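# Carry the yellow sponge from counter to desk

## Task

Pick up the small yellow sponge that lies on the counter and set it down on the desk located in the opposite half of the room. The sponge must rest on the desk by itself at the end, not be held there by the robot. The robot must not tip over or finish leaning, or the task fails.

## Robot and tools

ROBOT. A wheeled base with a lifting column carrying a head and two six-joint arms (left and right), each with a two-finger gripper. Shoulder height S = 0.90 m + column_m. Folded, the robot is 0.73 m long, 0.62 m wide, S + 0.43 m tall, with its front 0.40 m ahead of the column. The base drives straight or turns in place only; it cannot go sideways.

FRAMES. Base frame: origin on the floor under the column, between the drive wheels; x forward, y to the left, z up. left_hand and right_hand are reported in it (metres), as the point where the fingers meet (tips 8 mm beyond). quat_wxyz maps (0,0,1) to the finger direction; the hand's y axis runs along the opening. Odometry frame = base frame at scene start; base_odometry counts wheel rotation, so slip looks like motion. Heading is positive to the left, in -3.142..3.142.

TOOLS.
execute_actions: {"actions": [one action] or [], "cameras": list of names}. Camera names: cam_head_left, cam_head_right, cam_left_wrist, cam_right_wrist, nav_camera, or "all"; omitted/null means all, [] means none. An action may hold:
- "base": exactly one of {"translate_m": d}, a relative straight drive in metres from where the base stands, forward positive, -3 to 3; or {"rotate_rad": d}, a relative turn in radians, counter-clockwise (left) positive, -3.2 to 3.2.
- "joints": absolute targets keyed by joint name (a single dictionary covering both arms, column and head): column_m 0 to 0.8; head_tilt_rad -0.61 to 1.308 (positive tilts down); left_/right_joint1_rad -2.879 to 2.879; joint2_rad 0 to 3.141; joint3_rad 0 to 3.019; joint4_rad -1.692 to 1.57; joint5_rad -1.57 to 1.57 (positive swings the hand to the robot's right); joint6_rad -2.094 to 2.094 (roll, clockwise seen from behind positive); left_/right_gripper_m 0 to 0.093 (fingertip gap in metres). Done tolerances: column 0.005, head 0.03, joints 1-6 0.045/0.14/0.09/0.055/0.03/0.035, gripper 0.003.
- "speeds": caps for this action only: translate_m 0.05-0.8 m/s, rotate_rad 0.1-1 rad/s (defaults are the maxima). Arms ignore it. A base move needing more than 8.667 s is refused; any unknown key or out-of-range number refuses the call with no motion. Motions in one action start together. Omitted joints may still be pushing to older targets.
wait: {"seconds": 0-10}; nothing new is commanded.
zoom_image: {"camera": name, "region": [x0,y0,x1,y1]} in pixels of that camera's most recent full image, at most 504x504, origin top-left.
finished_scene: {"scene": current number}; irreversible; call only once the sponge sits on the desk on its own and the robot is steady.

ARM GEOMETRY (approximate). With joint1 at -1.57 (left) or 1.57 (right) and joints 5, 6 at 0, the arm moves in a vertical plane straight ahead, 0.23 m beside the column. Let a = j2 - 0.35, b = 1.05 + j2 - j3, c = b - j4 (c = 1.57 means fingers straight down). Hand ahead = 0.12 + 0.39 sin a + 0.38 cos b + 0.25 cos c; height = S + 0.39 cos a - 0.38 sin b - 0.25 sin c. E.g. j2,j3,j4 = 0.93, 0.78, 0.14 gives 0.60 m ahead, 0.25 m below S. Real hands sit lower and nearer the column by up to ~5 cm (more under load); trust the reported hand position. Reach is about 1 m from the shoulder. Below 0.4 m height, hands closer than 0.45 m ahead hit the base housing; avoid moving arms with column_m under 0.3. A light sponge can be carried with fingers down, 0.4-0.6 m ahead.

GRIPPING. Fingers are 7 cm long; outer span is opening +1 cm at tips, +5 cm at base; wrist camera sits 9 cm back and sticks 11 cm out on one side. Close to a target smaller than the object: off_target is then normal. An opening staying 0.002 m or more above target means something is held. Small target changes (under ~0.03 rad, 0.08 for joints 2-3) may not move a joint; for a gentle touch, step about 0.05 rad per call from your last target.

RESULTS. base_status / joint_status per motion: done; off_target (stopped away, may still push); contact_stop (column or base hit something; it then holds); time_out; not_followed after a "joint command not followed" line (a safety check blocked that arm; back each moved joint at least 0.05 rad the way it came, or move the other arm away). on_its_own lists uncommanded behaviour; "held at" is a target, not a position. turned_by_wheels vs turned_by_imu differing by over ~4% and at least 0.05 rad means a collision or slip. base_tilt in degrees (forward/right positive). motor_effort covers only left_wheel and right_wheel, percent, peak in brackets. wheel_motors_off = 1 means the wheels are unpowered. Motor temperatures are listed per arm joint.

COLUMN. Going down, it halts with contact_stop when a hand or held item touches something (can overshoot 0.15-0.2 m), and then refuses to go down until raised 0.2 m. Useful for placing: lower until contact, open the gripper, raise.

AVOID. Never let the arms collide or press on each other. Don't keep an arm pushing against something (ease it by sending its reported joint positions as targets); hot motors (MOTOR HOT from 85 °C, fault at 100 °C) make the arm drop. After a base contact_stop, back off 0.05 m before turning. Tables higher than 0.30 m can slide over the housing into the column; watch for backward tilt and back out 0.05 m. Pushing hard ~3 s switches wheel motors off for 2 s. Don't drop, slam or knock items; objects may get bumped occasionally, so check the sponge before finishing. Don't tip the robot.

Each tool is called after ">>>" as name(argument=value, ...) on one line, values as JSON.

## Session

>>> execute_actions(actions=[])

Scene clock: 0.00 s.
Motor temperatures (°C, as the motors report them): left_arm=[19 19 19 18 19 21] | right_arm=[17 19 20 18 17 17]
base_odometry: x=+0.000 y=+0.000 heading=+0.000 (m, m, rad; odometry frame)
turned_by_wheels: +0.000 (rad since the last result)
turned_by_imu: +0.000 (rad since the last result)
base_tilt: forward=+0.4 right=+0.6 (deg)
base_status: not commanded
joint_positions: column_m=+0.555 head_tilt_rad=+0.867 left_joint1_rad=-1.545 left_joint2_rad=+0.903 left_joint3_rad=+0.370 left_joint4_rad=-0.958 left_joint5_rad=-0.006 left_joint6_rad=+0.012 left_gripper_m=+0.094 right_joint1_rad=+1.574 right_joint2_rad=+0.887 right_joint3_rad=+0.414 right_joint4_rad=-0.975 right_joint5_rad=+0.039 right_joint6_rad=-0.102 right_gripper_m=+0.094
joint_status: not commanded
wheel_motors_off: 0
motor_effort: left_wheel=+1 right_wheel=+4 (%)
left_hand: x=+0.1214 y=+0.2306 z=+1.2624 quat_wxyz=(+0.465, +0.004, -0.885, -0.007) (m; base frame)
right_hand: x=+0.1454 y=-0.2316 z=+1.2576 quat_wxyz=(+0.446, +0.056, -0.893, -0.006) (m; base frame)
pictures: cam_head_left, cam_head_right, cam_left_wrist, cam_right_wrist, nav_camera
camera_calibration (this result's frames):
cam_head_left: T_world_to_cam=[[0.0846, -0.994356, -0.0640158, 0.112047], [-0.782795, -0.0265751, -0.621712, 1.00182], [0.616502, 0.102708, -0.780626, 1.09018], [0, 0, 0, 1]] pos_world=[0.102644, 0.0260676, 1.48104]
cam_head_right: T_world_to_cam=[[0.0819071, -0.994238, -0.069152, 0.0524143], [-0.79374, -0.0231143, -0.607818, 0.983822], [0.602717, 0.104673, -0.79106, 1.10656], [0, 0, 0, 1]] pos_world=[0.10966, -0.040975, 1.47697]
cam_left_wrist: T_world_to_cam=[[0.000159333, -0.999756, -0.022111, 0.258255], [0.0331184, -0.0220936, 0.999207, -1.25619], [-0.999451, -0.000891487, 0.0331067, 0.204296], [0, 0, 0, 1]] pos_world=[0.245745, 0.23062, 1.25414]
cam_right_wrist: T_world_to_cam=[[0.113505, -0.991975, -0.0557038, -0.180207], [-0.017205, -0.0580202, 0.998167, -1.26107], [-0.993388, -0.112338, -0.0236525, 0.269875], [0, 0, 0, 1]] pos_world=[0.266848, -0.221611, 1.2551]
Images, in order (width x height): cam_head_left 672x504, cam_head_right 672x504, cam_left_wrist 672x504, cam_right_wrist 672x504, nav_camera 672x504.

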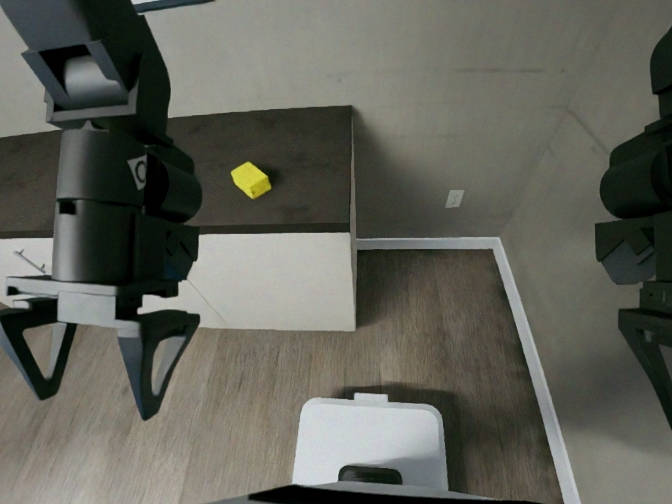

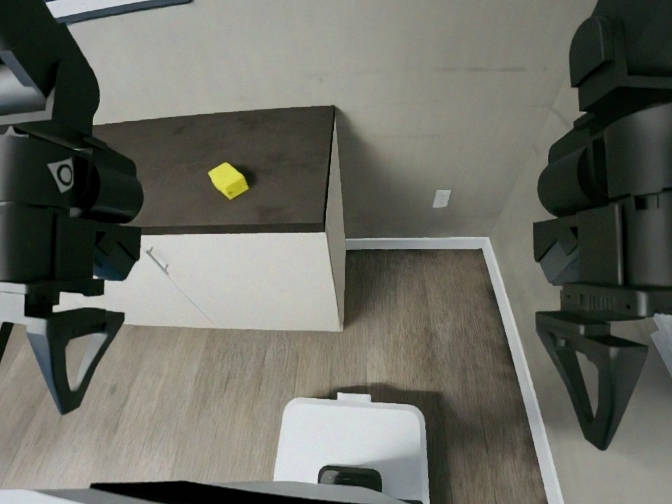

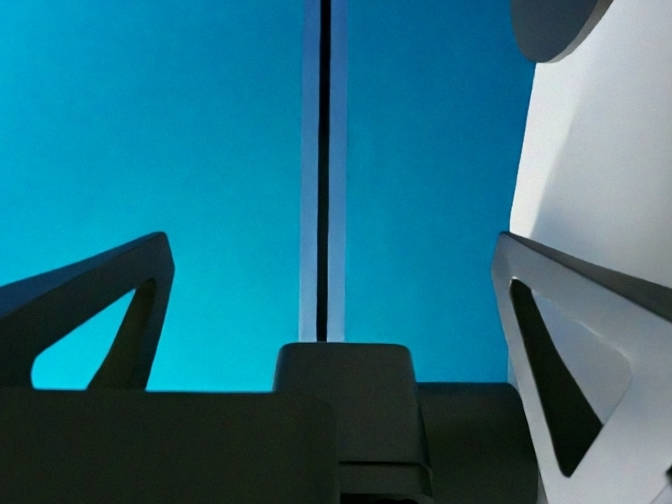

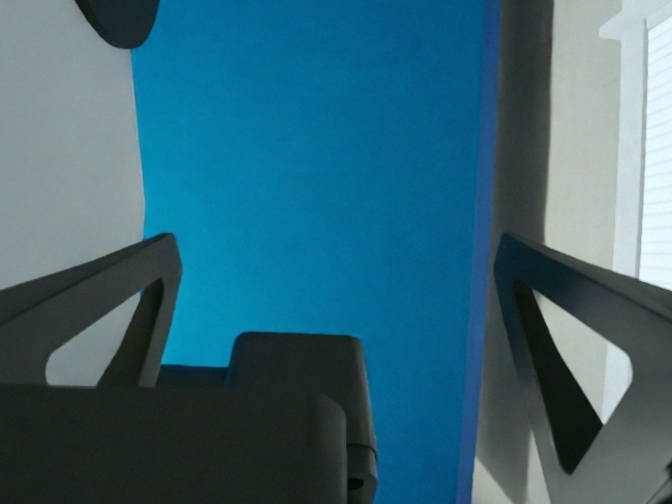

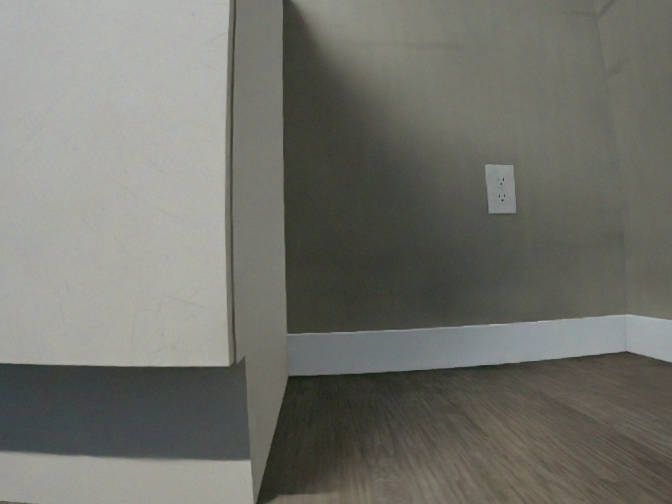

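>>> execute_actions(actions=[{"base":{"rotate_rad":0.17},"joints":{"left_joint1_rad":-1.57,"left_joint2_rad":0.95,"left_joint3_rad":1.4,"left_joint4_rad":-0.97,"left_joint5_rad":0,"left_joint6_rad":0,"head_tilt_rad":0.8}}], cameras=[])

>>> execute_actions(actions=[{"base":{"translate_m":0.1}}], cameras=["cam_head_left","cam_left_wrist"])

Scene clock: 9.80 s.
Motor temperatures (°C, as the motors report them): left_arm=[19 19 19 18 19 21] | right_arm=[17 19 20 18 17 17]
base_odometry: x=+0.000 y=+0.000 heading=+0.168 (m, m, rad; odometry frame)
turned_by_wheels: +0.168 (rad since the last result)
turned_by_imu: +0.170 (rad since the last result)
base_tilt: forward=+0.4 right=+0.6 (deg)
base_status: done
joint_positions: column_m=+0.555 head_tilt_rad=+0.816 left_joint1_rad=-1.564 left_joint2_rad=+0.952 left_joint3_rad=+1.374 left_joint4_rad=-0.959 left_joint5_rad=-0.001 left_joint6_rad=+0.006 left_gripper_m=+0.094 right_joint1_rad=+1.574 right_joint2_rad=+0.887 right_joint3_rad=+0.414 right_joint4_rad=-0.975 right_joint5_rad=+0.039 right_joint6_rad=-0.102 right_gripper_m=+0.094
joint_status: all done
wheel_motors_off: 0
motor_effort: left_wheel=-5(33) right_wheel=+9(43) (%)
left_hand: x=+0.6498 y=+0.2275 z=+1.3045 quat_wxyz=(+0.006, -0.001, -1.000, -0.003) (m; base frame)
right_hand: x=+0.1454 y=-0.2316 z=+1.2576 quat_wxyz=(+0.446, +0.056, -0.893, -0.006) (m; base frame)
pictures: none
No camera images: the call's "cameras" was empty. Leave "cameras" out to get every camera's image.

Scene clock: 11.17 s.
Motor temperatures (°C, as the motors report them): left_arm=[19 19 19 18 19 21] | right_arm=[17 19 20 18 17 17]
base_odometry: x=+0.099 y=+0.017 heading=+0.169 (m, m, rad; odometry frame)
turned_by_wheels: +0.001 (rad since the last result)
turned_by_imu: +0.001 (rad since the last result)
base_tilt: forward=+0.4 right=+0.6 (deg)
base_status: done
joint_positions: column_m=+0.555 head_tilt_rad=+0.815 left_joint1_rad=-1.564 left_joint2_rad=+0.952 left_joint3_rad=+1.374 left_joint4_rad=-0.960 left_joint5_rad=-0.001 left_joint6_rad=+0.006 left_gripper_m=+0.094 right_joint1_rad=+1.574 right_joint2_rad=+0.887 right_joint3_rad=+0.415 right_joint4_rad=-0.975 right_joint5_rad=+0.039 right_joint6_rad=-0.102 right_gripper_m=+0.094
joint_status: not commanded
wheel_motors_off: 0
motor_effort: left_wheel=+2(48) right_wheel=-1(63) (%)
left_hand: x=+0.6495 y=+0.2275 z=+1.3045 quat_wxyz=(+0.007, -0.001, -1.000, -0.003) (m; base frame)
right_hand: x=+0.1461 y=-0.2316 z=+1.2574 quat_wxyz=(+0.445, +0.056, -0.894, -0.006) (m; base frame)
pictures: cam_head_left, cam_left_wrist
camera_calibration (this result's frames):
cam_head_left: T_world_to_cam=[[0.087794, -0.994356, -0.05956, 0.105021], [-0.749633, -0.0265751, -0.66132, 1.0612], [0.656005, 0.102708, -0.747736, 1.03752], [0, 0, 0, 1]] pos_world=[0.10567, 0.0260676, 1.48384]
cam_left_wrist: T_world_to_cam=[[0.00165417, -0.999941, -0.0106987, 0.240187], [-0.796023, -0.00779225, 0.605216, -0.266537], [-0.605264, 0.0075153, -0.795989, 1.55429], [0, 0, 0, 1]] pos_world=[0.728191, 0.226415, 1.40108]
Images, in order (width x height): cam_head_left 672x504, cam_left_wrist 672x504.

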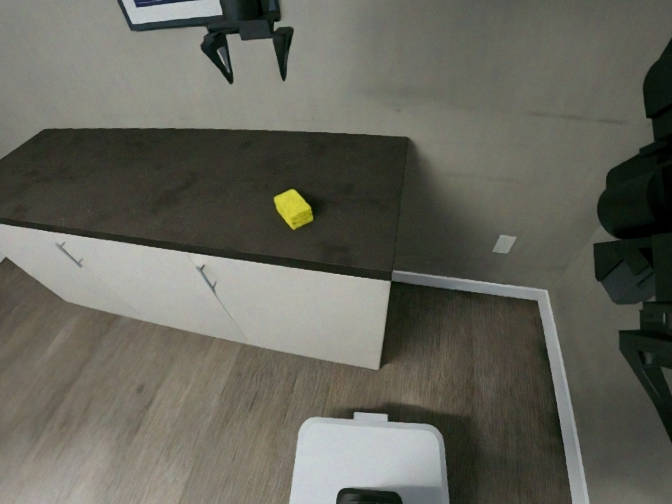

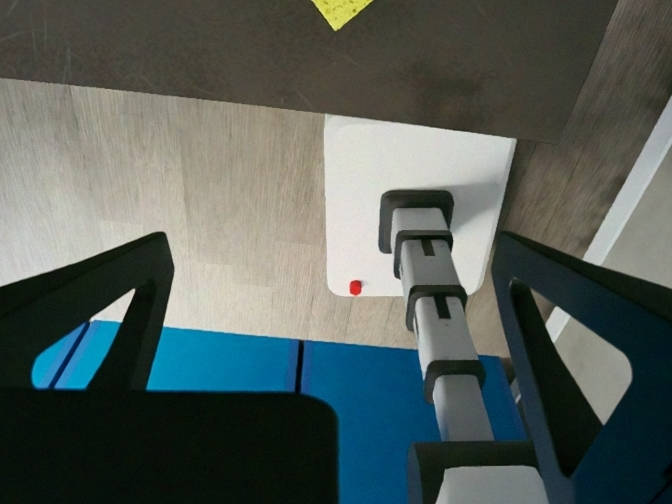

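>>> execute_actions(actions=[{"joints":{"left_joint2_rad":1.12,"left_joint3_rad":1.74,"left_joint4_rad":-1.14,"column_m":0.42}}], cameras=["cam_head_left","cam_left_wrist"])

Scene clock: 19.50 s.
Motor temperatures (°C, as the motors report them): left_arm=[19 20 21 18 19 21] | right_arm=[17 19 20 18 17 17]
base_odometry: x=+0.099 y=+0.017 heading=+0.169 (m, m, rad; odometry frame)
turned_by_wheels: +0.000 (rad since the last result)
turned_by_imu: +0.001 (rad since the last result)
base_tilt: forward=+0.4 right=+0.6 (deg)
base_status: not commanded
joint_positions: column_m=+0.420 head_tilt_rad=+0.815 left_joint1_rad=-1.564 left_joint2_rad=+1.129 left_joint3_rad=+1.707 left_joint4_rad=-1.127 left_joint5_rad=-0.001 left_joint6_rad=+0.006 left_gripper_m=+0.094 right_joint1_rad=+1.574 right_joint2_rad=+0.887 right_joint3_rad=+0.415 right_joint4_rad=-0.975 right_joint5_rad=+0.039 right_joint6_rad=-0.102 right_gripper_m=+0.094
joint_status: all done
wheel_motors_off: 0
motor_effort: left_wheel=+3(4) right_wheel=-1(2) (%)
left_hand: x=+0.7299 y=+0.2277 z=+1.1769 quat_wxyz=(+0.012, -0.001, -1.000, -0.003) (m; base frame)
right_hand: x=+0.1461 y=-0.2316 z=+1.1224 quat_wxyz=(+0.445, +0.056, -0.894, -0.006) (m; base frame)
pictures: cam_head_left, cam_left_wrist
camera_calibration (this result's frames):
cam_head_left: T_world_to_cam=[[0.087794, -0.994356, -0.05956, 0.0969825], [-0.749633, -0.0265751, -0.66132, 0.971947], [0.656005, 0.102708, -0.747736, 0.936607], [0, 0, 0, 1]] pos_world=[0.10567, 0.0260676, 1.34888]
cam_left_wrist: T_world_to_cam=[[0.00159737, -0.999942, -0.0106795, 0.238932], [-0.789044, -0.00782112, 0.614286, -0.141111], [-0.614334, 0.00744536, -0.789011, 1.49985], [0, 0, 0, 1]] pos_world=[0.809685, 0.226647, 1.27263]
Images, in order (width x height): cam_head_left 672x504, cam_left_wrist 672x504.

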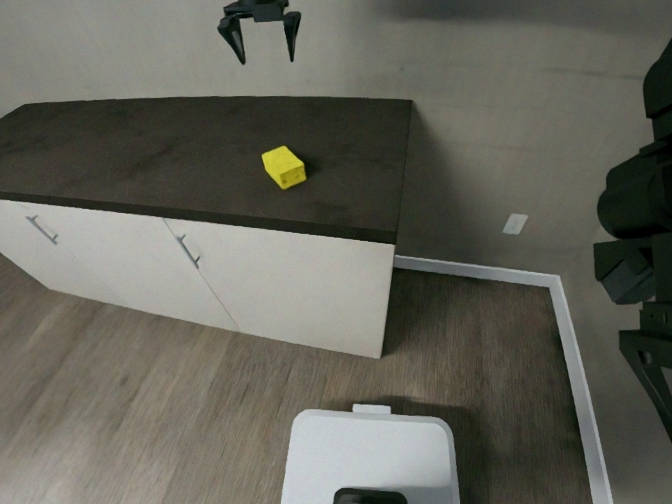

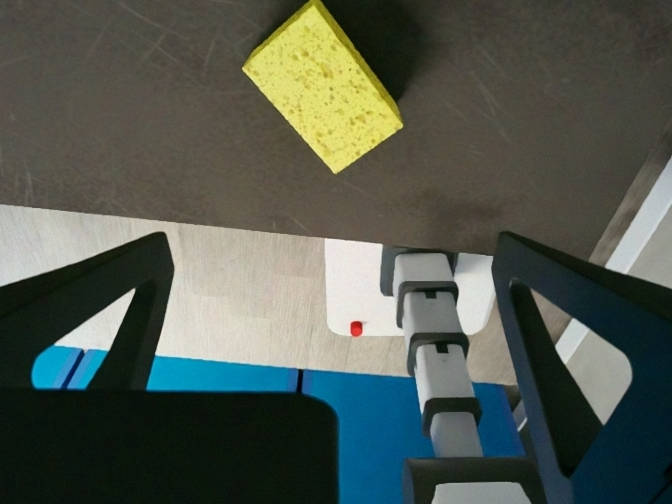

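>>> execute_actions(actions=[{"joints":{"left_joint6_rad":-0.72,"column_m":0.25}}], cameras=["cam_head_left","cam_left_wrist"])

Scene clock: 29.37 s.
Motor temperatures (°C, as the motors report them): left_arm=[19 20 21 18 19 21] | right_arm=[17 19 20 18 17 17]
base_odometry: x=+0.099 y=+0.017 heading=+0.169 (m, m, rad; odometry frame)
turned_by_wheels: +0.000 (rad since the last result)
turned_by_imu: +0.001 (rad since the last result)
base_tilt: forward=+0.4 right=+0.6 (deg)
base_status: not commanded
joint_positions: column_m=+0.250 head_tilt_rad=+0.815 left_joint1_rad=-1.564 left_joint2_rad=+1.129 left_joint3_rad=+1.707 left_joint4_rad=-1.127 left_joint5_rad=-0.001 left_joint6_rad=-0.709 left_gripper_m=+0.094 right_joint1_rad=+1.574 right_joint2_rad=+0.887 right_joint3_rad=+0.415 right_joint4_rad=-0.975 right_joint5_rad=+0.039 right_joint6_rad=-0.102 right_gripper_m=+0.094
joint_status: all done
wheel_motors_off: 0
motor_effort: left_wheel=+4(3) right_wheel=-1(2) (%)
left_hand: x=+0.7299 y=+0.2277 z=+1.0070 quat_wxyz=(+0.010, +0.349, -0.937, -0.007) (m; base frame)
right_hand: x=+0.1461 y=-0.2316 z=+0.9525 quat_wxyz=(+0.445, +0.056, -0.894, -0.006) (m; base frame)
pictures: cam_head_left, cam_left_wrist
camera_calibration (this result's frames):
cam_head_left: T_world_to_cam=[[0.087794, -0.994356, -0.05956, 0.0868591], [-0.749633, -0.0265751, -0.66132, 0.859542], [0.656005, 0.102708, -0.747736, 0.809514], [0, 0, 0, 1]] pos_world=[0.10567, 0.0260676, 1.17891]
cam_left_wrist: T_world_to_cam=[[0.656505, -0.753898, -0.0252687, -0.28223], [-0.589782, -0.533899, 0.605896, -0.0539145], [-0.470275, -0.382871, -0.795143, 1.35564], [0, 0, 0, 1]] pos_world=[0.791009, 0.277476, 1.10346]
Images, in order (width x height): cam_head_left 672x504, cam_left_wrist 672x504.

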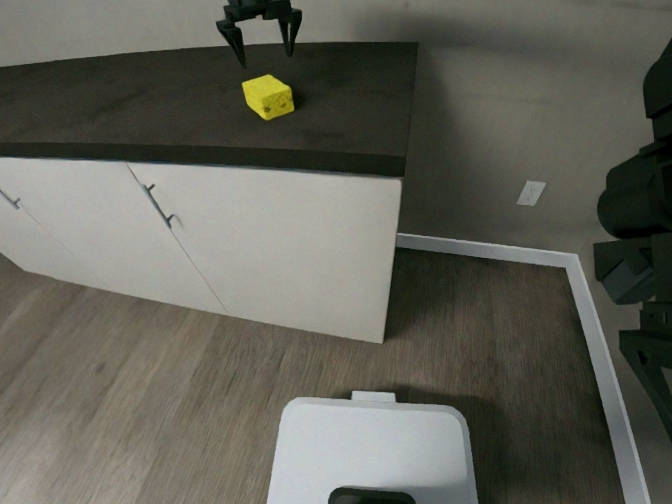

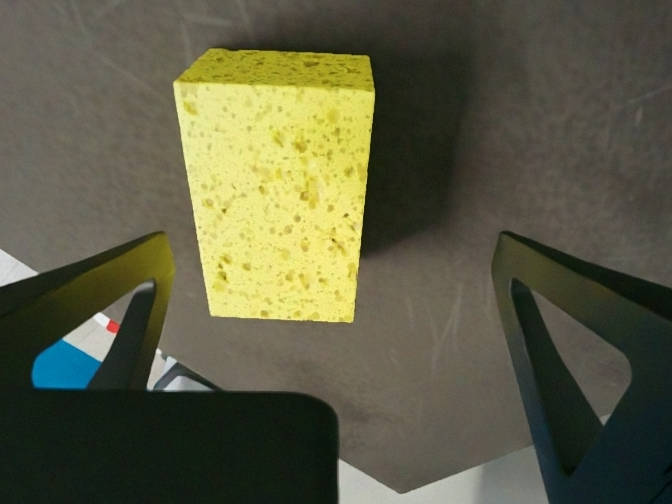

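>>> execute_actions(actions=[{"base":{"rotate_rad":0.04},"joints":{"column_m":0.22}}], cameras=["cam_left_wrist"])

Scene clock: 36.73 s.
Motor temperatures (°C, as the motors report them): left_arm=[19 21 22 18 19 21] | right_arm=[17 19 20 18 17 17]
base_odometry: x=+0.099 y=+0.017 heading=+0.207 (m, m, rad; odometry frame)
turned_by_wheels: +0.038 (rad since the last result)
turned_by_imu: +0.038 (rad since the last result)
base_tilt: forward=+0.3 right=+0.6 (deg)
base_status: done
joint_positions: column_m=+0.220 head_tilt_rad=+0.815 left_joint1_rad=-1.566 left_joint2_rad=+1.128 left_joint3_rad=+1.707 left_joint4_rad=-1.128 left_joint5_rad=-0.001 left_joint6_rad=-0.709 left_gripper_m=+0.094 right_joint1_rad=+1.574 right_joint2_rad=+0.887 right_joint3_rad=+0.415 right_joint4_rad=-0.975 right_joint5_rad=+0.039 right_joint6_rad=-0.102 right_gripper_m=+0.094
joint_status: all done
wheel_motors_off: 0
motor_effort: left_wheel=+0(52) right_wheel=+1(58) (%)
left_hand: x=+0.7299 y=+0.2268 z=+0.9772 quat_wxyz=(+0.011, +0.348, -0.937, -0.007) (m; base frame)
right_hand: x=+0.1461 y=-0.2316 z=+0.9224 quat_wxyz=(+0.445, +0.056, -0.894, -0.006) (m; base frame)
pictures: cam_left_wrist
camera_calibration (this result's frames):
cam_left_wrist: T_world_to_cam=[[0.655786, -0.754564, -0.0240229, -0.28415], [-0.59029, -0.532334, 0.606777, -0.0371852], [-0.47064, -0.383735, -0.794509, 1.33144], [0, 0, 0, 1]] pos_world=[0.79102, 0.276716, 1.07358]
Images, in order (width x height): cam_left_wrist 672x504.

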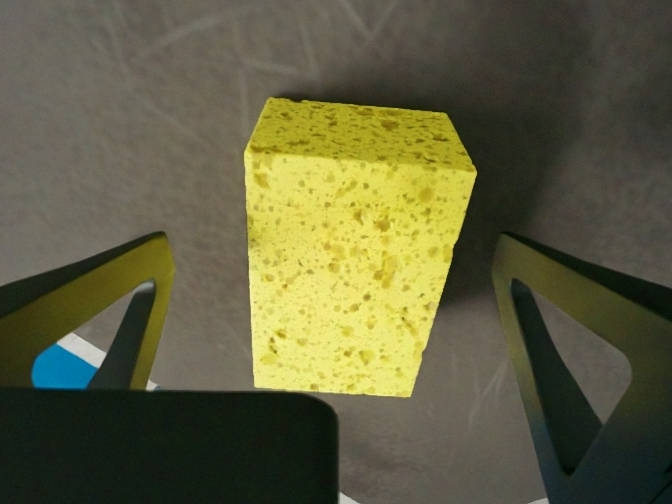

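>>> execute_actions(actions=[{"joints":{"column_m":0.187}}], cameras=["cam_left_wrist"])

>>> execute_actions(actions=[{"joints":{"left_gripper_m":0.04}}], cameras=["cam_left_wrist","cam_head_left"])

Scene clock: 41.80 s.
Motor temperatures (°C, as the motors report them): left_arm=[19 21 22 18 19 21] | right_arm=[17 19 20 18 17 17]
base_odometry: x=+0.099 y=+0.017 heading=+0.207 (m, m, rad; odometry frame)
turned_by_wheels: +0.000 (rad since the last result)
turned_by_imu: +0.001 (rad since the last result)
base_tilt: forward=+0.4 right=+0.6 (deg)
base_status: not commanded
joint_positions: column_m=+0.187 head_tilt_rad=+0.815 left_joint1_rad=-1.566 left_joint2_rad=+1.128 left_joint3_rad=+1.707 left_joint4_rad=-1.128 left_joint5_rad=-0.001 left_joint6_rad=-0.709 left_gripper_m=+0.094 right_joint1_rad=+1.574 right_joint2_rad=+0.887 right_joint3_rad=+0.415 right_joint4_rad=-0.975 right_joint5_rad=+0.039 right_joint6_rad=-0.102 right_gripper_m=+0.094
joint_status: all done
wheel_motors_off: 0
motor_effort: left_wheel=-2(3) right_wheel=+3(3) (%)
left_hand: x=+0.7299 y=+0.2268 z=+0.9442 quat_wxyz=(+0.011, +0.348, -0.937, -0.007) (m; base frame)
right_hand: x=+0.1461 y=-0.2316 z=+0.8895 quat_wxyz=(+0.445, +0.056, -0.894, -0.006) (m; base frame)
pictures: cam_left_wrist
camera_calibration (this result's frames):
cam_left_wrist: T_world_to_cam=[[0.655786, -0.754564, -0.0240229, -0.284942], [-0.59029, -0.532334, 0.606777, -0.0171634], [-0.47064, -0.383735, -0.794509, 1.30522], [0, 0, 0, 1]] pos_world=[0.79102, 0.276716, 1.04058]
Images, in order (width x height): cam_left_wrist 672x504.

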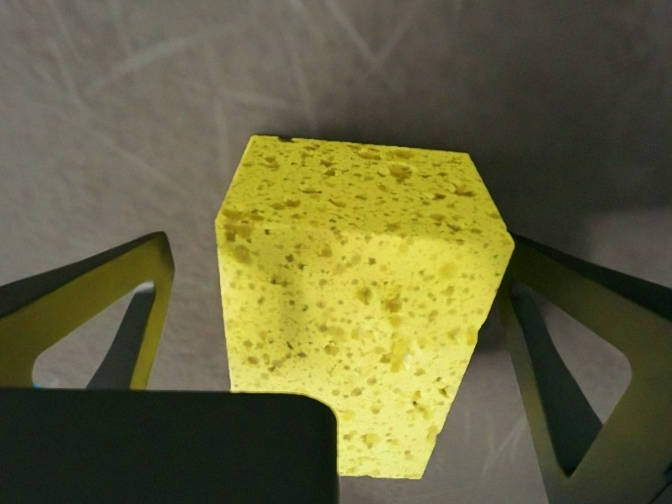

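Scene clock: 42.40 s.
Motor temperatures (°C, as the motors report them): left_arm=[19 21 22 18 19 21] | right_arm=[17 19 20 18 17 17]
base_odometry: x=+0.099 y=+0.017 heading=+0.207 (m, m, rad; odometry frame)
turned_by_wheels: +0.000 (rad since the last result)
turned_by_imu: +0.000 (rad since the last result)
base_tilt: forward=+0.4 right=+0.5 (deg)
base_status: not commanded
joint_positions: column_m=+0.187 head_tilt_rad=+0.815 left_joint1_rad=-1.566 left_joint2_rad=+1.128 left_joint3_rad=+1.707 left_joint4_rad=-1.128 left_joint5_rad=-0.001 left_joint6_rad=-0.709 left_gripper_m=+0.057 right_joint1_rad=+1.574 right_joint2_rad=+0.887 right_joint3_rad=+0.415 right_joint4_rad=-0.975 right_joint5_rad=+0.039 right_joint6_rad=-0.102 right_gripper_m=+0.094
joint_status: left_gripper_m off_target (ended at +0.057, target +0.040)
wheel_motors_off: 0
motor_effort: left_wheel=-2(3) right_wheel=+3(3) (%)
left_hand: x=+0.7299 y=+0.2268 z=+0.9442 quat_wxyz=(+0.011, +0.348, -0.937, -0.007) (m; base frame)
right_hand: x=+0.1461 y=-0.2316 z=+0.8895 quat_wxyz=(+0.445, +0.056, -0.894, -0.006) (m; base frame)
pictures: cam_head_left, cam_left_wrist
camera_calibration (this result's frames):
cam_head_left: T_world_to_cam=[[0.087794, -0.994356, -0.05956, 0.0831053], [-0.749633, -0.0265751, -0.66132, 0.817862], [0.656005, 0.102708, -0.747736, 0.762388], [0, 0, 0, 1]] pos_world=[0.10567, 0.0260676, 1.11588]
cam_left_wrist: T_world_to_cam=[[0.655786, -0.754564, -0.0240229, -0.284942], [-0.59029, -0.532334, 0.606777, -0.0171634], [-0.47064, -0.383735, -0.794509, 1.30522], [0, 0, 0, 1]] pos_world=[0.79102, 0.276716, 1.04058]
Images, in order (width x height): cam_head_left 672x504, cam_left_wrist 672x504.

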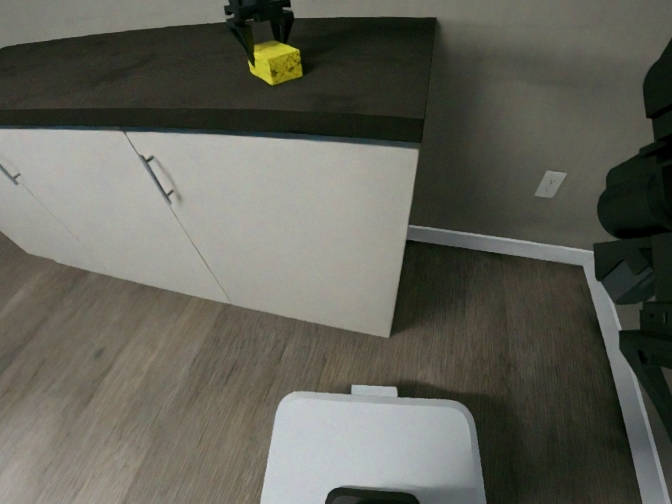

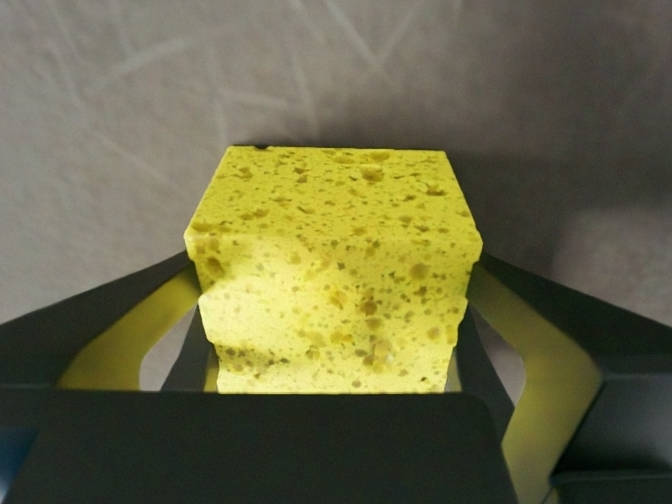

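>>> execute_actions(actions=[{"joints":{"column_m":0.4,"head_tilt_rad":0.5}}], cameras=["cam_left_wrist"])

>>> execute_actions(actions=[{"base":{"translate_m":-0.15},"joints":{"left_joint2_rad":0.65,"left_joint3_rad":0.8,"left_joint4_rad":-0.67,"left_joint6_rad":0}}], cameras=[])

>>> execute_actions(actions=[{"base":{"rotate_rad":1.4},"speeds":{"rotate_rad":0.7}}], cameras=["cam_head_left","cam_left_wrist","nav_camera"])

Scene clock: 52.73 s.
Motor temperatures (°C, as the motors report them): left_arm=[19 21 22 18 19 21] | right_arm=[17 19 20 18 17 17]
base_odometry: x=+0.099 y=+0.017 heading=+0.207 (m, m, rad; odometry frame)
turned_by_wheels: +0.000 (rad since the last result)
turned_by_imu: +0.001 (rad since the last result)
base_tilt: forward=+0.4 right=+0.6 (deg)
base_status: not commanded
joint_positions: column_m=+0.400 head_tilt_rad=+0.518 left_joint1_rad=-1.566 left_joint2_rad=+1.128 left_joint3_rad=+1.707 left_joint4_rad=-1.128 left_joint5_rad=-0.001 left_joint6_rad=-0.709 left_gripper_m=+0.057 right_joint1_rad=+1.574 right_joint2_rad=+0.887 right_joint3_rad=+0.415 right_joint4_rad=-0.975 right_joint5_rad=+0.039 right_joint6_rad=-0.102 right_gripper_m=+0.094
joint_status: all done
wheel_motors_off: 0
motor_effort: left_wheel=-2(3) right_wheel=+4(4) (%)
left_hand: x=+0.7299 y=+0.2268 z=+1.1571 quat_wxyz=(+0.011, +0.348, -0.937, -0.007) (m; base frame)
right_hand: x=+0.1461 y=-0.2316 z=+1.1024 quat_wxyz=(+0.445, +0.056, -0.894, -0.006) (m; base frame)
pictures: cam_left_wrist
camera_calibration (this result's frames):
cam_left_wrist: T_world_to_cam=[[0.655786, -0.754564, -0.0240229, -0.279827], [-0.59029, -0.532334, 0.606777, -0.146365], [-0.47064, -0.383735, -0.794509, 1.4744], [0, 0, 0, 1]] pos_world=[0.79102, 0.276716, 1.25351]
Images, in order (width x height): cam_left_wrist 672x504.

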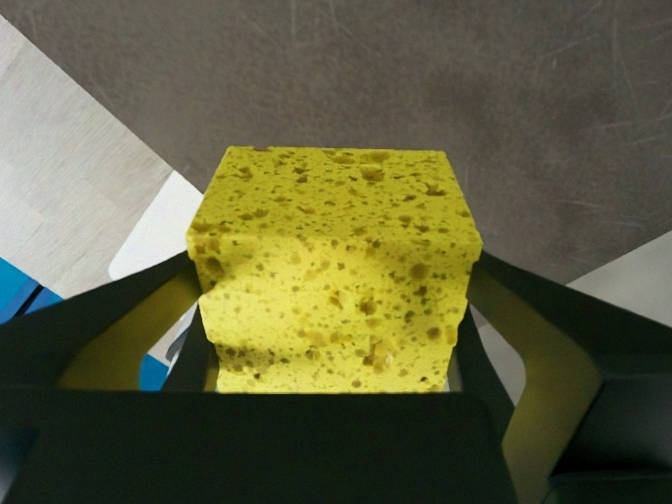

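Scene clock: 54.37 s.
Motor temperatures (°C, as the motors report them): left_arm=[19 21 22 18 19 21] | right_arm=[17 19 20 18 17 17]
base_odometry: x=-0.048 y=-0.014 heading=+0.208 (m, m, rad; odometry frame)
turned_by_wheels: +0.001 (rad since the last result)
turned_by_imu: +0.001 (rad since the last result)
base_tilt: forward=+0.4 right=+0.6 (deg)
base_status: done
joint_positions: column_m=+0.400 head_tilt_rad=+0.518 left_joint1_rad=-1.566 left_joint2_rad=+0.663 left_joint3_rad=+0.777 left_joint4_rad=-0.681 left_joint5_rad=-0.001 left_joint6_rad=-0.011 left_gripper_m=+0.057 right_joint1_rad=+1.574 right_joint2_rad=+0.887 right_joint3_rad=+0.413 right_joint4_rad=-0.975 right_joint5_rad=+0.039 right_joint6_rad=-0.102 right_gripper_m=+0.094
joint_status: all done
wheel_motors_off: 0
motor_effort: left_wheel=+0(68) right_wheel=-1(42) (%)
left_hand: x=+0.4606 y=+0.2264 z=+1.1153 quat_wxyz=(+0.022, +0.007, -1.000, -0.003) (m; base frame)
right_hand: x=+0.1446 y=-0.2316 z=+1.1029 quat_wxyz=(+0.446, +0.056, -0.893, -0.006) (m; base frame)
pictures: none
No camera images: the call's "cameras" was empty. Leave "cameras" out to get every camera's image.

Scene clock: 57.60 s.
Motor temperatures (°C, as the motors report them): left_arm=[19 21 22 18 19 21] | right_arm=[17 19 20 18 17 17]
base_odometry: x=-0.048 y=-0.014 heading=+1.607 (m, m, rad; odometry frame)
turned_by_wheels: +1.399 (rad since the last result)
turned_by_imu: +1.410 (rad since the last result)
base_tilt: forward=+0.4 right=+0.6 (deg)
base_status: done
joint_positions: column_m=+0.400 head_tilt_rad=+0.518 left_joint1_rad=-1.566 left_joint2_rad=+0.663 left_joint3_rad=+0.777 left_joint4_rad=-0.681 left_joint5_rad=-0.001 left_joint6_rad=-0.011 left_gripper_m=+0.057 right_joint1_rad=+1.574 right_joint2_rad=+0.887 right_joint3_rad=+0.413 right_joint4_rad=-0.975 right_joint5_rad=+0.039 right_joint6_rad=-0.102 right_gripper_m=+0.094
joint_status: not commanded
wheel_motors_off: 0
motor_effort: left_wheel=-2(44) right_wheel=+5(65) (%)
left_hand: x=+0.4606 y=+0.2263 z=+1.1153 quat_wxyz=(+0.022, +0.007, -1.000, -0.002) (m; base frame)
right_hand: x=+0.1446 y=-0.2316 z=+1.1029 quat_wxyz=(+0.446, +0.056, -0.893, -0.006) (m; base frame)
pictures: cam_head_left, cam_left_wrist, nav_camera
camera_calibration (this result's frames):
cam_head_left: T_world_to_cam=[[0.101388, -0.994356, -0.0312356, 0.0558518], [-0.523078, -0.0265751, -0.851871, 1.21144], [0.846233, 0.102708, -0.52282, 0.600373], [0, 0, 0, 1]] pos_world=[0.119961, 0.0260676, 1.34762]
cam_left_wrist: T_world_to_cam=[[0.0177191, -0.999799, -0.00935246, 0.228377], [-0.777501, -0.0196593, 0.628574, -0.334362], [-0.628632, -0.00386624, -0.777693, 1.28234], [0, 0, 0, 1]] pos_world=[0.542104, 0.226715, 1.20957]
Images, in order (width x height): cam_head_left 672x504, cam_left_wrist 672x504, nav_camera 672x504.

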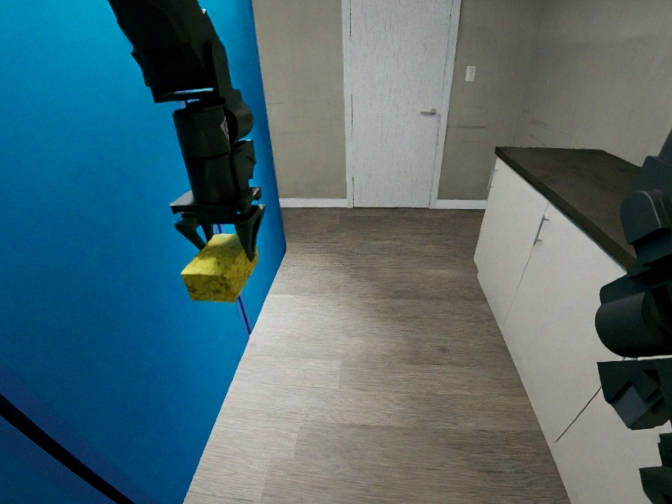

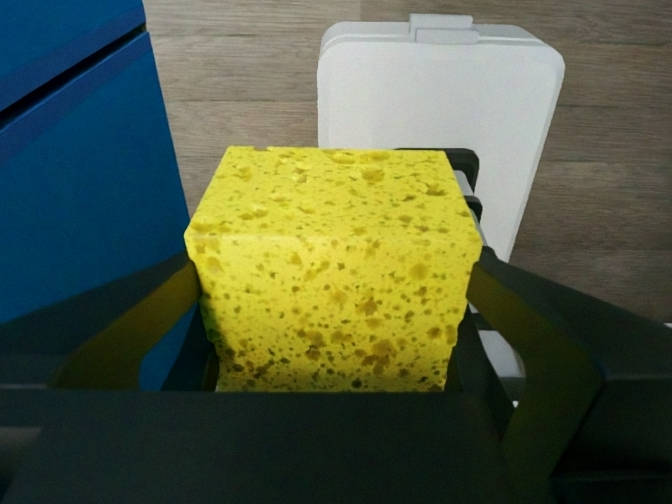

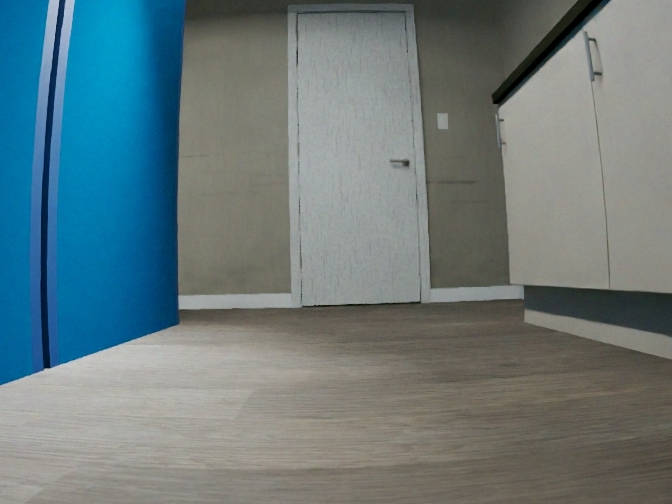

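>>> execute_actions(actions=[{"base":{"translate_m":2.0},"joints":{"head_tilt_rad":0.7}}], cameras=["cam_head_left","nav_camera"])

Scene clock: 70.30 s.
Motor temperatures (°C, as the motors report them): left_arm=[19 20 21 18 19 21] | right_arm=[17 19 20 18 17 17]
base_odometry: x=-0.122 y=+1.985 heading=+1.608 (m, m, rad; odometry frame)
turned_by_wheels: +0.000 (rad since the last result)
turned_by_imu: +0.002 (rad since the last result)
base_tilt: forward=+0.4 right=+0.6 (deg)
base_status: done
joint_positions: column_m=+0.400 head_tilt_rad=+0.703 left_joint1_rad=-1.566 left_joint2_rad=+0.660 left_joint3_rad=+0.778 left_joint4_rad=-0.680 left_joint5_rad=-0.001 left_joint6_rad=-0.011 left_gripper_m=+0.057 right_joint1_rad=+1.574 right_joint2_rad=+0.887 right_joint3_rad=+0.414 right_joint4_rad=-0.975 right_joint5_rad=+0.039 right_joint6_rad=-0.102 right_gripper_m=+0.094
joint_status: all done
wheel_motors_off: 0
motor_effort: left_wheel=+0(49) right_wheel=-1(68) (%)
left_hand: x=+0.4619 y=+0.2263 z=+1.1163 quat_wxyz=(+0.019, +0.007, -1.000, -0.002) (m; base frame)
right_hand: x=+0.1454 y=-0.2316 z=+1.1026 quat_wxyz=(+0.446, +0.056, -0.893, -0.006) (m; base frame)
pictures: cam_head_left, nav_camera
camera_calibration (this result's frames):
cam_head_left: T_world_to_cam=[[0.0938937, -0.994356, -0.0493878, 0.0813845], [-0.671129, -0.0265751, -0.740864, 1.065], [0.735371, 0.102708, -0.669837, 0.809673], [0, 0, 0, 1]] pos_world=[0.111699, 0.0260676, 1.33539]
Images, in order (width x height): cam_head_left 672x504, nav_camera 672x504.

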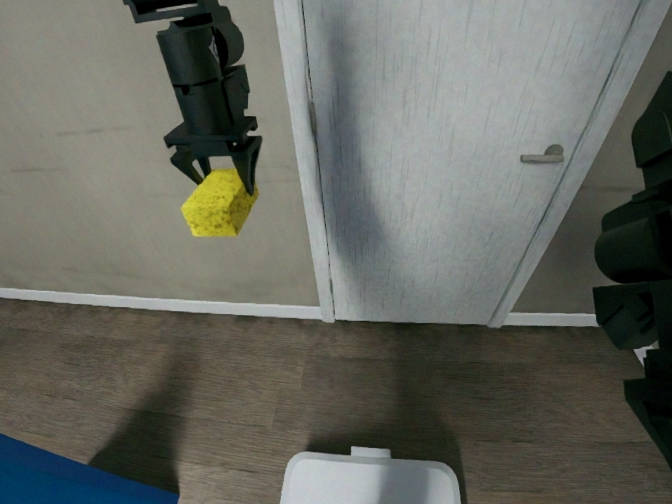

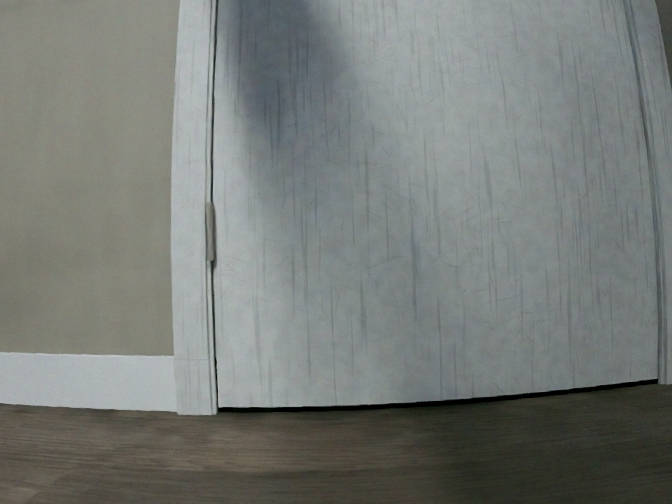

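>>> execute_actions(actions=[{"base":{"translate_m":0.4},"speeds":{"translate_m":0.4}}], cameras=[])

>>> execute_actions(actions=[{"base":{"rotate_rad":1.84},"speeds":{"rotate_rad":0.7}}], cameras=["cam_head_left","nav_camera"])

Scene clock: 86.67 s.
Motor temperatures (°C, as the motors report them): left_arm=[19 20 21 18 19 21] | right_arm=[17 19 20 18 17 17]
base_odometry: x=-0.137 y=+2.384 heading=+1.609 (m, m, rad; odometry frame)
turned_by_wheels: +0.001 (rad since the last result)
turned_by_imu: +0.002 (rad since the last result)
base_tilt: forward=+0.4 right=+0.6 (deg)
base_status: done
joint_positions: column_m=+0.400 head_tilt_rad=+0.703 left_joint1_rad=-1.566 left_joint2_rad=+0.642 left_joint3_rad=+0.756 left_joint4_rad=-0.683 left_joint5_rad=-0.001 left_joint6_rad=-0.009 left_gripper_m=+0.057 right_joint1_rad=+1.574 right_joint2_rad=+0.887 right_joint3_rad=+0.415 right_joint4_rad=-0.975 right_joint5_rad=+0.039 right_joint6_rad=-0.102 right_gripper_m=+0.094
joint_status: not commanded
wheel_motors_off: 0
motor_effort: left_wheel=+3(33) right_wheel=+0(35) (%)
left_hand: x=+0.4521 y=+0.2263 z=+1.1176 quat_wxyz=(+0.023, +0.006, -1.000, -0.002) (m; base frame)
right_hand: x=+0.1459 y=-0.2316 z=+1.1024 quat_wxyz=(+0.445, +0.056, -0.894, -0.006) (m; base frame)
pictures: none
No camera images: the call's "cameras" was empty. Leave "cameras" out to get every camera's image.

Scene clock: 90.47 s.
Motor temperatures (°C, as the motors report them): left_arm=[19 20 21 18 19 21] | right_arm=[17 19 20 18 17 17]
base_odometry: x=-0.137 y=+2.384 heading=-2.836 (m, m, rad; odometry frame)
turned_by_wheels: +1.839 (rad since the last result)
turned_by_imu: +1.854 (rad since the last result)
base_tilt: forward=+0.4 right=+0.6 (deg)
base_status: done
joint_positions: column_m=+0.400 head_tilt_rad=+0.703 left_joint1_rad=-1.568 left_joint2_rad=+0.643 left_joint3_rad=+0.774 left_joint4_rad=-0.683 left_joint5_rad=+0.001 left_joint6_rad=-0.002 left_gripper_m=+0.057 right_joint1_rad=+1.574 right_joint2_rad=+0.887 right_joint3_rad=+0.415 right_joint4_rad=-0.975 right_joint5_rad=+0.039 right_joint6_rad=-0.102 right_gripper_m=+0.094
joint_status: not commanded
wheel_motors_off: 0
motor_effort: left_wheel=-3(54) right_wheel=+5(63) (%)
left_hand: x=+0.4619 y=+0.2255 z=+1.1214 quat_wxyz=(+0.014, +0.002, -1.000, -0.001) (m; base frame)
right_hand: x=+0.1459 y=-0.2316 z=+1.1024 quat_wxyz=(+0.445, +0.056, -0.894, -0.006) (m; base frame)
pictures: cam_head_left, nav_camera
camera_calibration (this result's frames):
cam_head_left: T_world_to_cam=[[0.0938858, -0.994356, -0.0494029, 0.0814058], [-0.671248, -0.0265751, -0.740757, 1.06485], [0.735263, 0.102708, -0.669955, 0.809842], [0, 0, 0, 1]] pos_world=[0.111691, 0.0260676, 1.33538]
Images, in order (width x height): cam_head_left 672x504, nav_camera 672x504.

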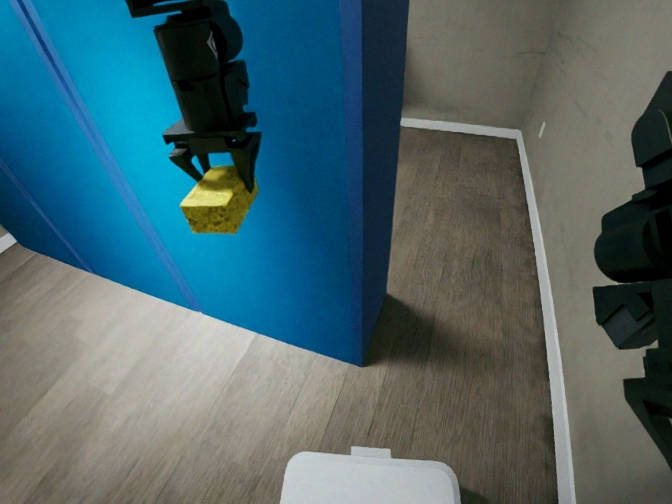

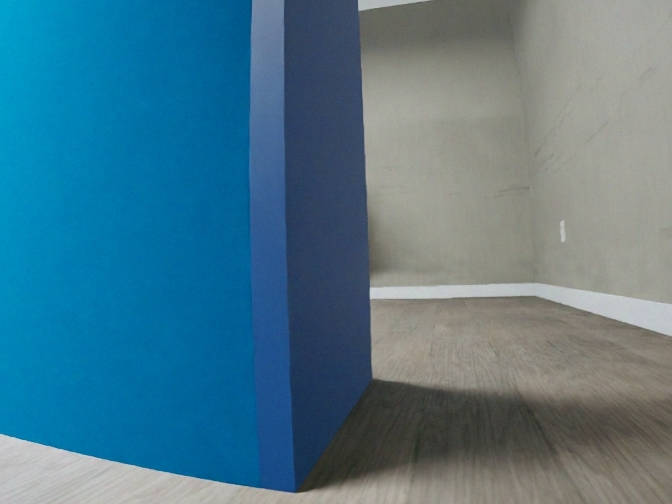

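>>> execute_actions(actions=[{"base":{"translate_m":-0.7},"speeds":{"translate_m":0.4}}], cameras=[])

>>> execute_actions(actions=[{"base":{"rotate_rad":-0.29}}], cameras=["cam_head_left","nav_camera"])

Scene clock: 101.47 s.
Motor temperatures (°C, as the motors report them): left_arm=[19 20 21 18 19 21] | right_arm=[17 19 20 18 17 17]
base_odometry: x=+0.531 y=+2.595 heading=-2.835 (m, m, rad; odometry frame)
turned_by_wheels: +0.000 (rad since the last result)
turned_by_imu: +0.002 (rad since the last result)
base_tilt: forward=+0.4 right=+0.6 (deg)
base_status: done
joint_positions: column_m=+0.400 head_tilt_rad=+0.703 left_joint1_rad=-1.568 left_joint2_rad=+0.643 left_joint3_rad=+0.776 left_joint4_rad=-0.681 left_joint5_rad=+0.001 left_joint6_rad=-0.002 left_gripper_m=+0.057 right_joint1_rad=+1.574 right_joint2_rad=+0.887 right_joint3_rad=+0.413 right_joint4_rad=-0.975 right_joint5_rad=+0.039 right_joint6_rad=-0.102 right_gripper_m=+0.094
joint_status: not commanded
wheel_motors_off: 0
motor_effort: left_wheel=+0(53) right_wheel=-1(63) (%)
left_hand: x=+0.4634 y=+0.2255 z=+1.1217 quat_wxyz=(+0.012, +0.002, -1.000, -0.001) (m; base frame)
right_hand: x=+0.1448 y=-0.2316 z=+1.1028 quat_wxyz=(+0.446, +0.056, -0.893, -0.006) (m; base frame)
pictures: none
No camera images: the call's "cameras" was empty. Leave "cameras" out to get every camera's image.

Scene clock: 103.00 s.
Motor temperatures (°C, as the motors report them): left_arm=[19 20 21 18 19 21] | right_arm=[17 19 20 18 17 17]
base_odometry: x=+0.531 y=+2.595 heading=-3.124 (m, m, rad; odometry frame)
turned_by_wheels: -0.289 (rad since the last result)
turned_by_imu: -0.290 (rad since the last result)
base_tilt: forward=+0.4 right=+0.6 (deg)
base_status: done
joint_positions: column_m=+0.400 head_tilt_rad=+0.703 left_joint1_rad=-1.568 left_joint2_rad=+0.643 left_joint3_rad=+0.776 left_joint4_rad=-0.681 left_joint5_rad=+0.001 left_joint6_rad=-0.002 left_gripper_m=+0.057 right_joint1_rad=+1.574 right_joint2_rad=+0.887 right_joint3_rad=+0.413 right_joint4_rad=-0.975 right_joint5_rad=+0.039 right_joint6_rad=-0.102 right_gripper_m=+0.094
joint_status: not commanded
wheel_motors_off: 0
motor_effort: left_wheel=+0(53) right_wheel=+0(44) (%)
left_hand: x=+0.4634 y=+0.2255 z=+1.1217 quat_wxyz=(+0.012, +0.002, -1.000, -0.001) (m; base frame)
right_hand: x=+0.1448 y=-0.2316 z=+1.1028 quat_wxyz=(+0.446, +0.056, -0.893, -0.006) (m; base frame)
pictures: cam_head_left, nav_camera
camera_calibration (this result's frames):
cam_head_left: T_world_to_cam=[[0.0938836, -0.994356, -0.049407, 0.0814116], [-0.67128, -0.0265751, -0.740727, 1.06481], [0.735234, 0.102708, -0.669987, 0.809888], [0, 0, 0, 1]] pos_world=[0.111689, 0.0260676, 1.33537]
Images, in order (width x height): cam_head_left 672x504, nav_camera 672x504.

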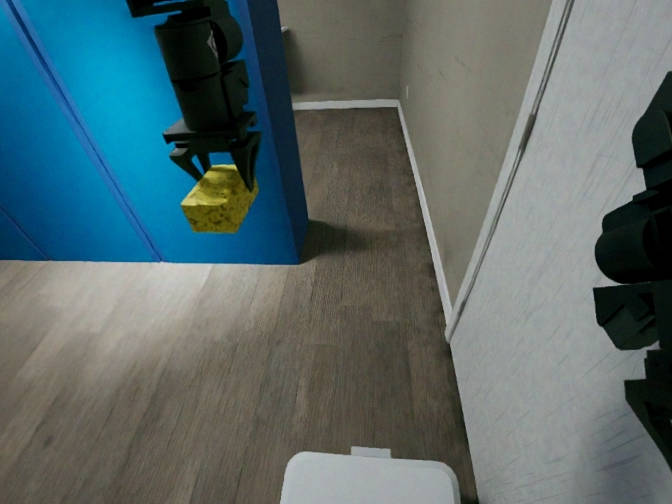

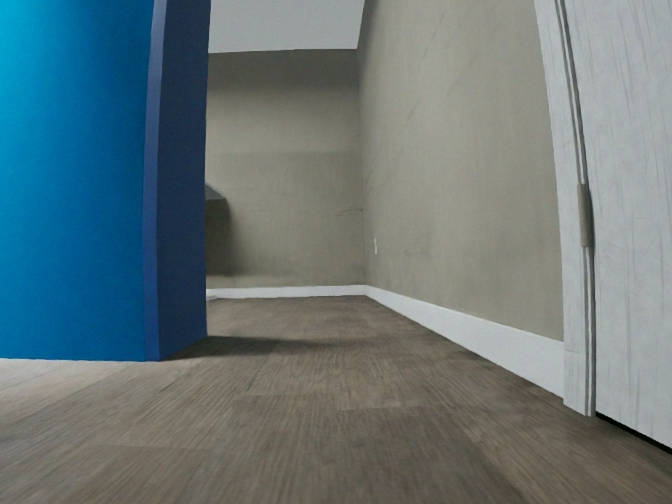

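>>> execute_actions(actions=[{"base":{"translate_m":2.4},"speeds":{"translate_m":0.6},"joints":{"column_m":0.5,"head_tilt_rad":0.6}}], cameras=["cam_head_left","nav_camera"])

Scene clock: 118.23 s.
Motor temperatures (°C, as the motors report them): left_arm=[19 20 21 18 19 21] | right_arm=[17 19 20 18 17 17]
base_odometry: x=-1.869 y=+2.553 heading=-3.124 (m, m, rad; odometry frame)
turned_by_wheels: +0.000 (rad since the last result)
turned_by_imu: +0.001 (rad since the last result)
base_tilt: forward=+0.4 right=+0.6 (deg)
base_status: done
joint_positions: column_m=+0.500 head_tilt_rad=+0.617 left_joint1_rad=-1.568 left_joint2_rad=+0.644 left_joint3_rad=+0.777 left_joint4_rad=-0.680 left_joint5_rad=+0.001 left_joint6_rad=-0.002 left_gripper_m=+0.057 right_joint1_rad=+1.574 right_joint2_rad=+0.887 right_joint3_rad=+0.415 right_joint4_rad=-0.975 right_joint5_rad=+0.039 right_joint6_rad=-0.102 right_gripper_m=+0.094
joint_status: all done
wheel_motors_off: 0
motor_effort: left_wheel=+1(63) right_wheel=+1(61) (%)
left_hand: x=+0.4642 y=+0.2255 z=+1.2216 quat_wxyz=(+0.012, +0.002, -1.000, -0.001) (m; base frame)
right_hand: x=+0.1457 y=-0.2316 z=+1.2025 quat_wxyz=(+0.446, +0.056, -0.894, -0.006) (m; base frame)
pictures: cam_head_left, nav_camera
camera_calibration (this result's frames):
cam_head_left: T_world_to_cam=[[0.0977959, -0.994356, -0.0411235, 0.0738474], [-0.604876, -0.0265751, -0.795876, 1.21751], [0.790292, 0.102708, -0.604061, 0.776164], [0, 0, 0, 1]] pos_world=[0.115822, 0.0260676, 1.44087]
Images, in order (width x height): cam_head_left 672x504, nav_camera 672x504.

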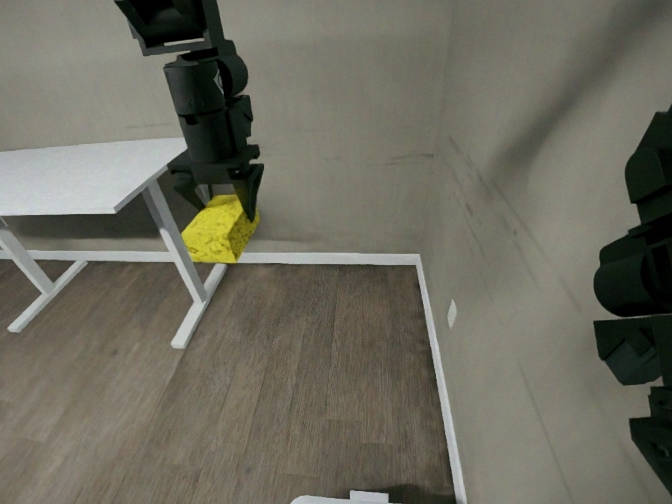

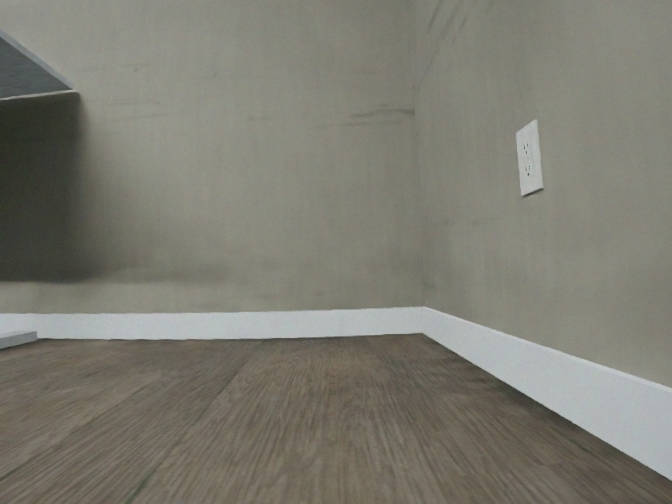

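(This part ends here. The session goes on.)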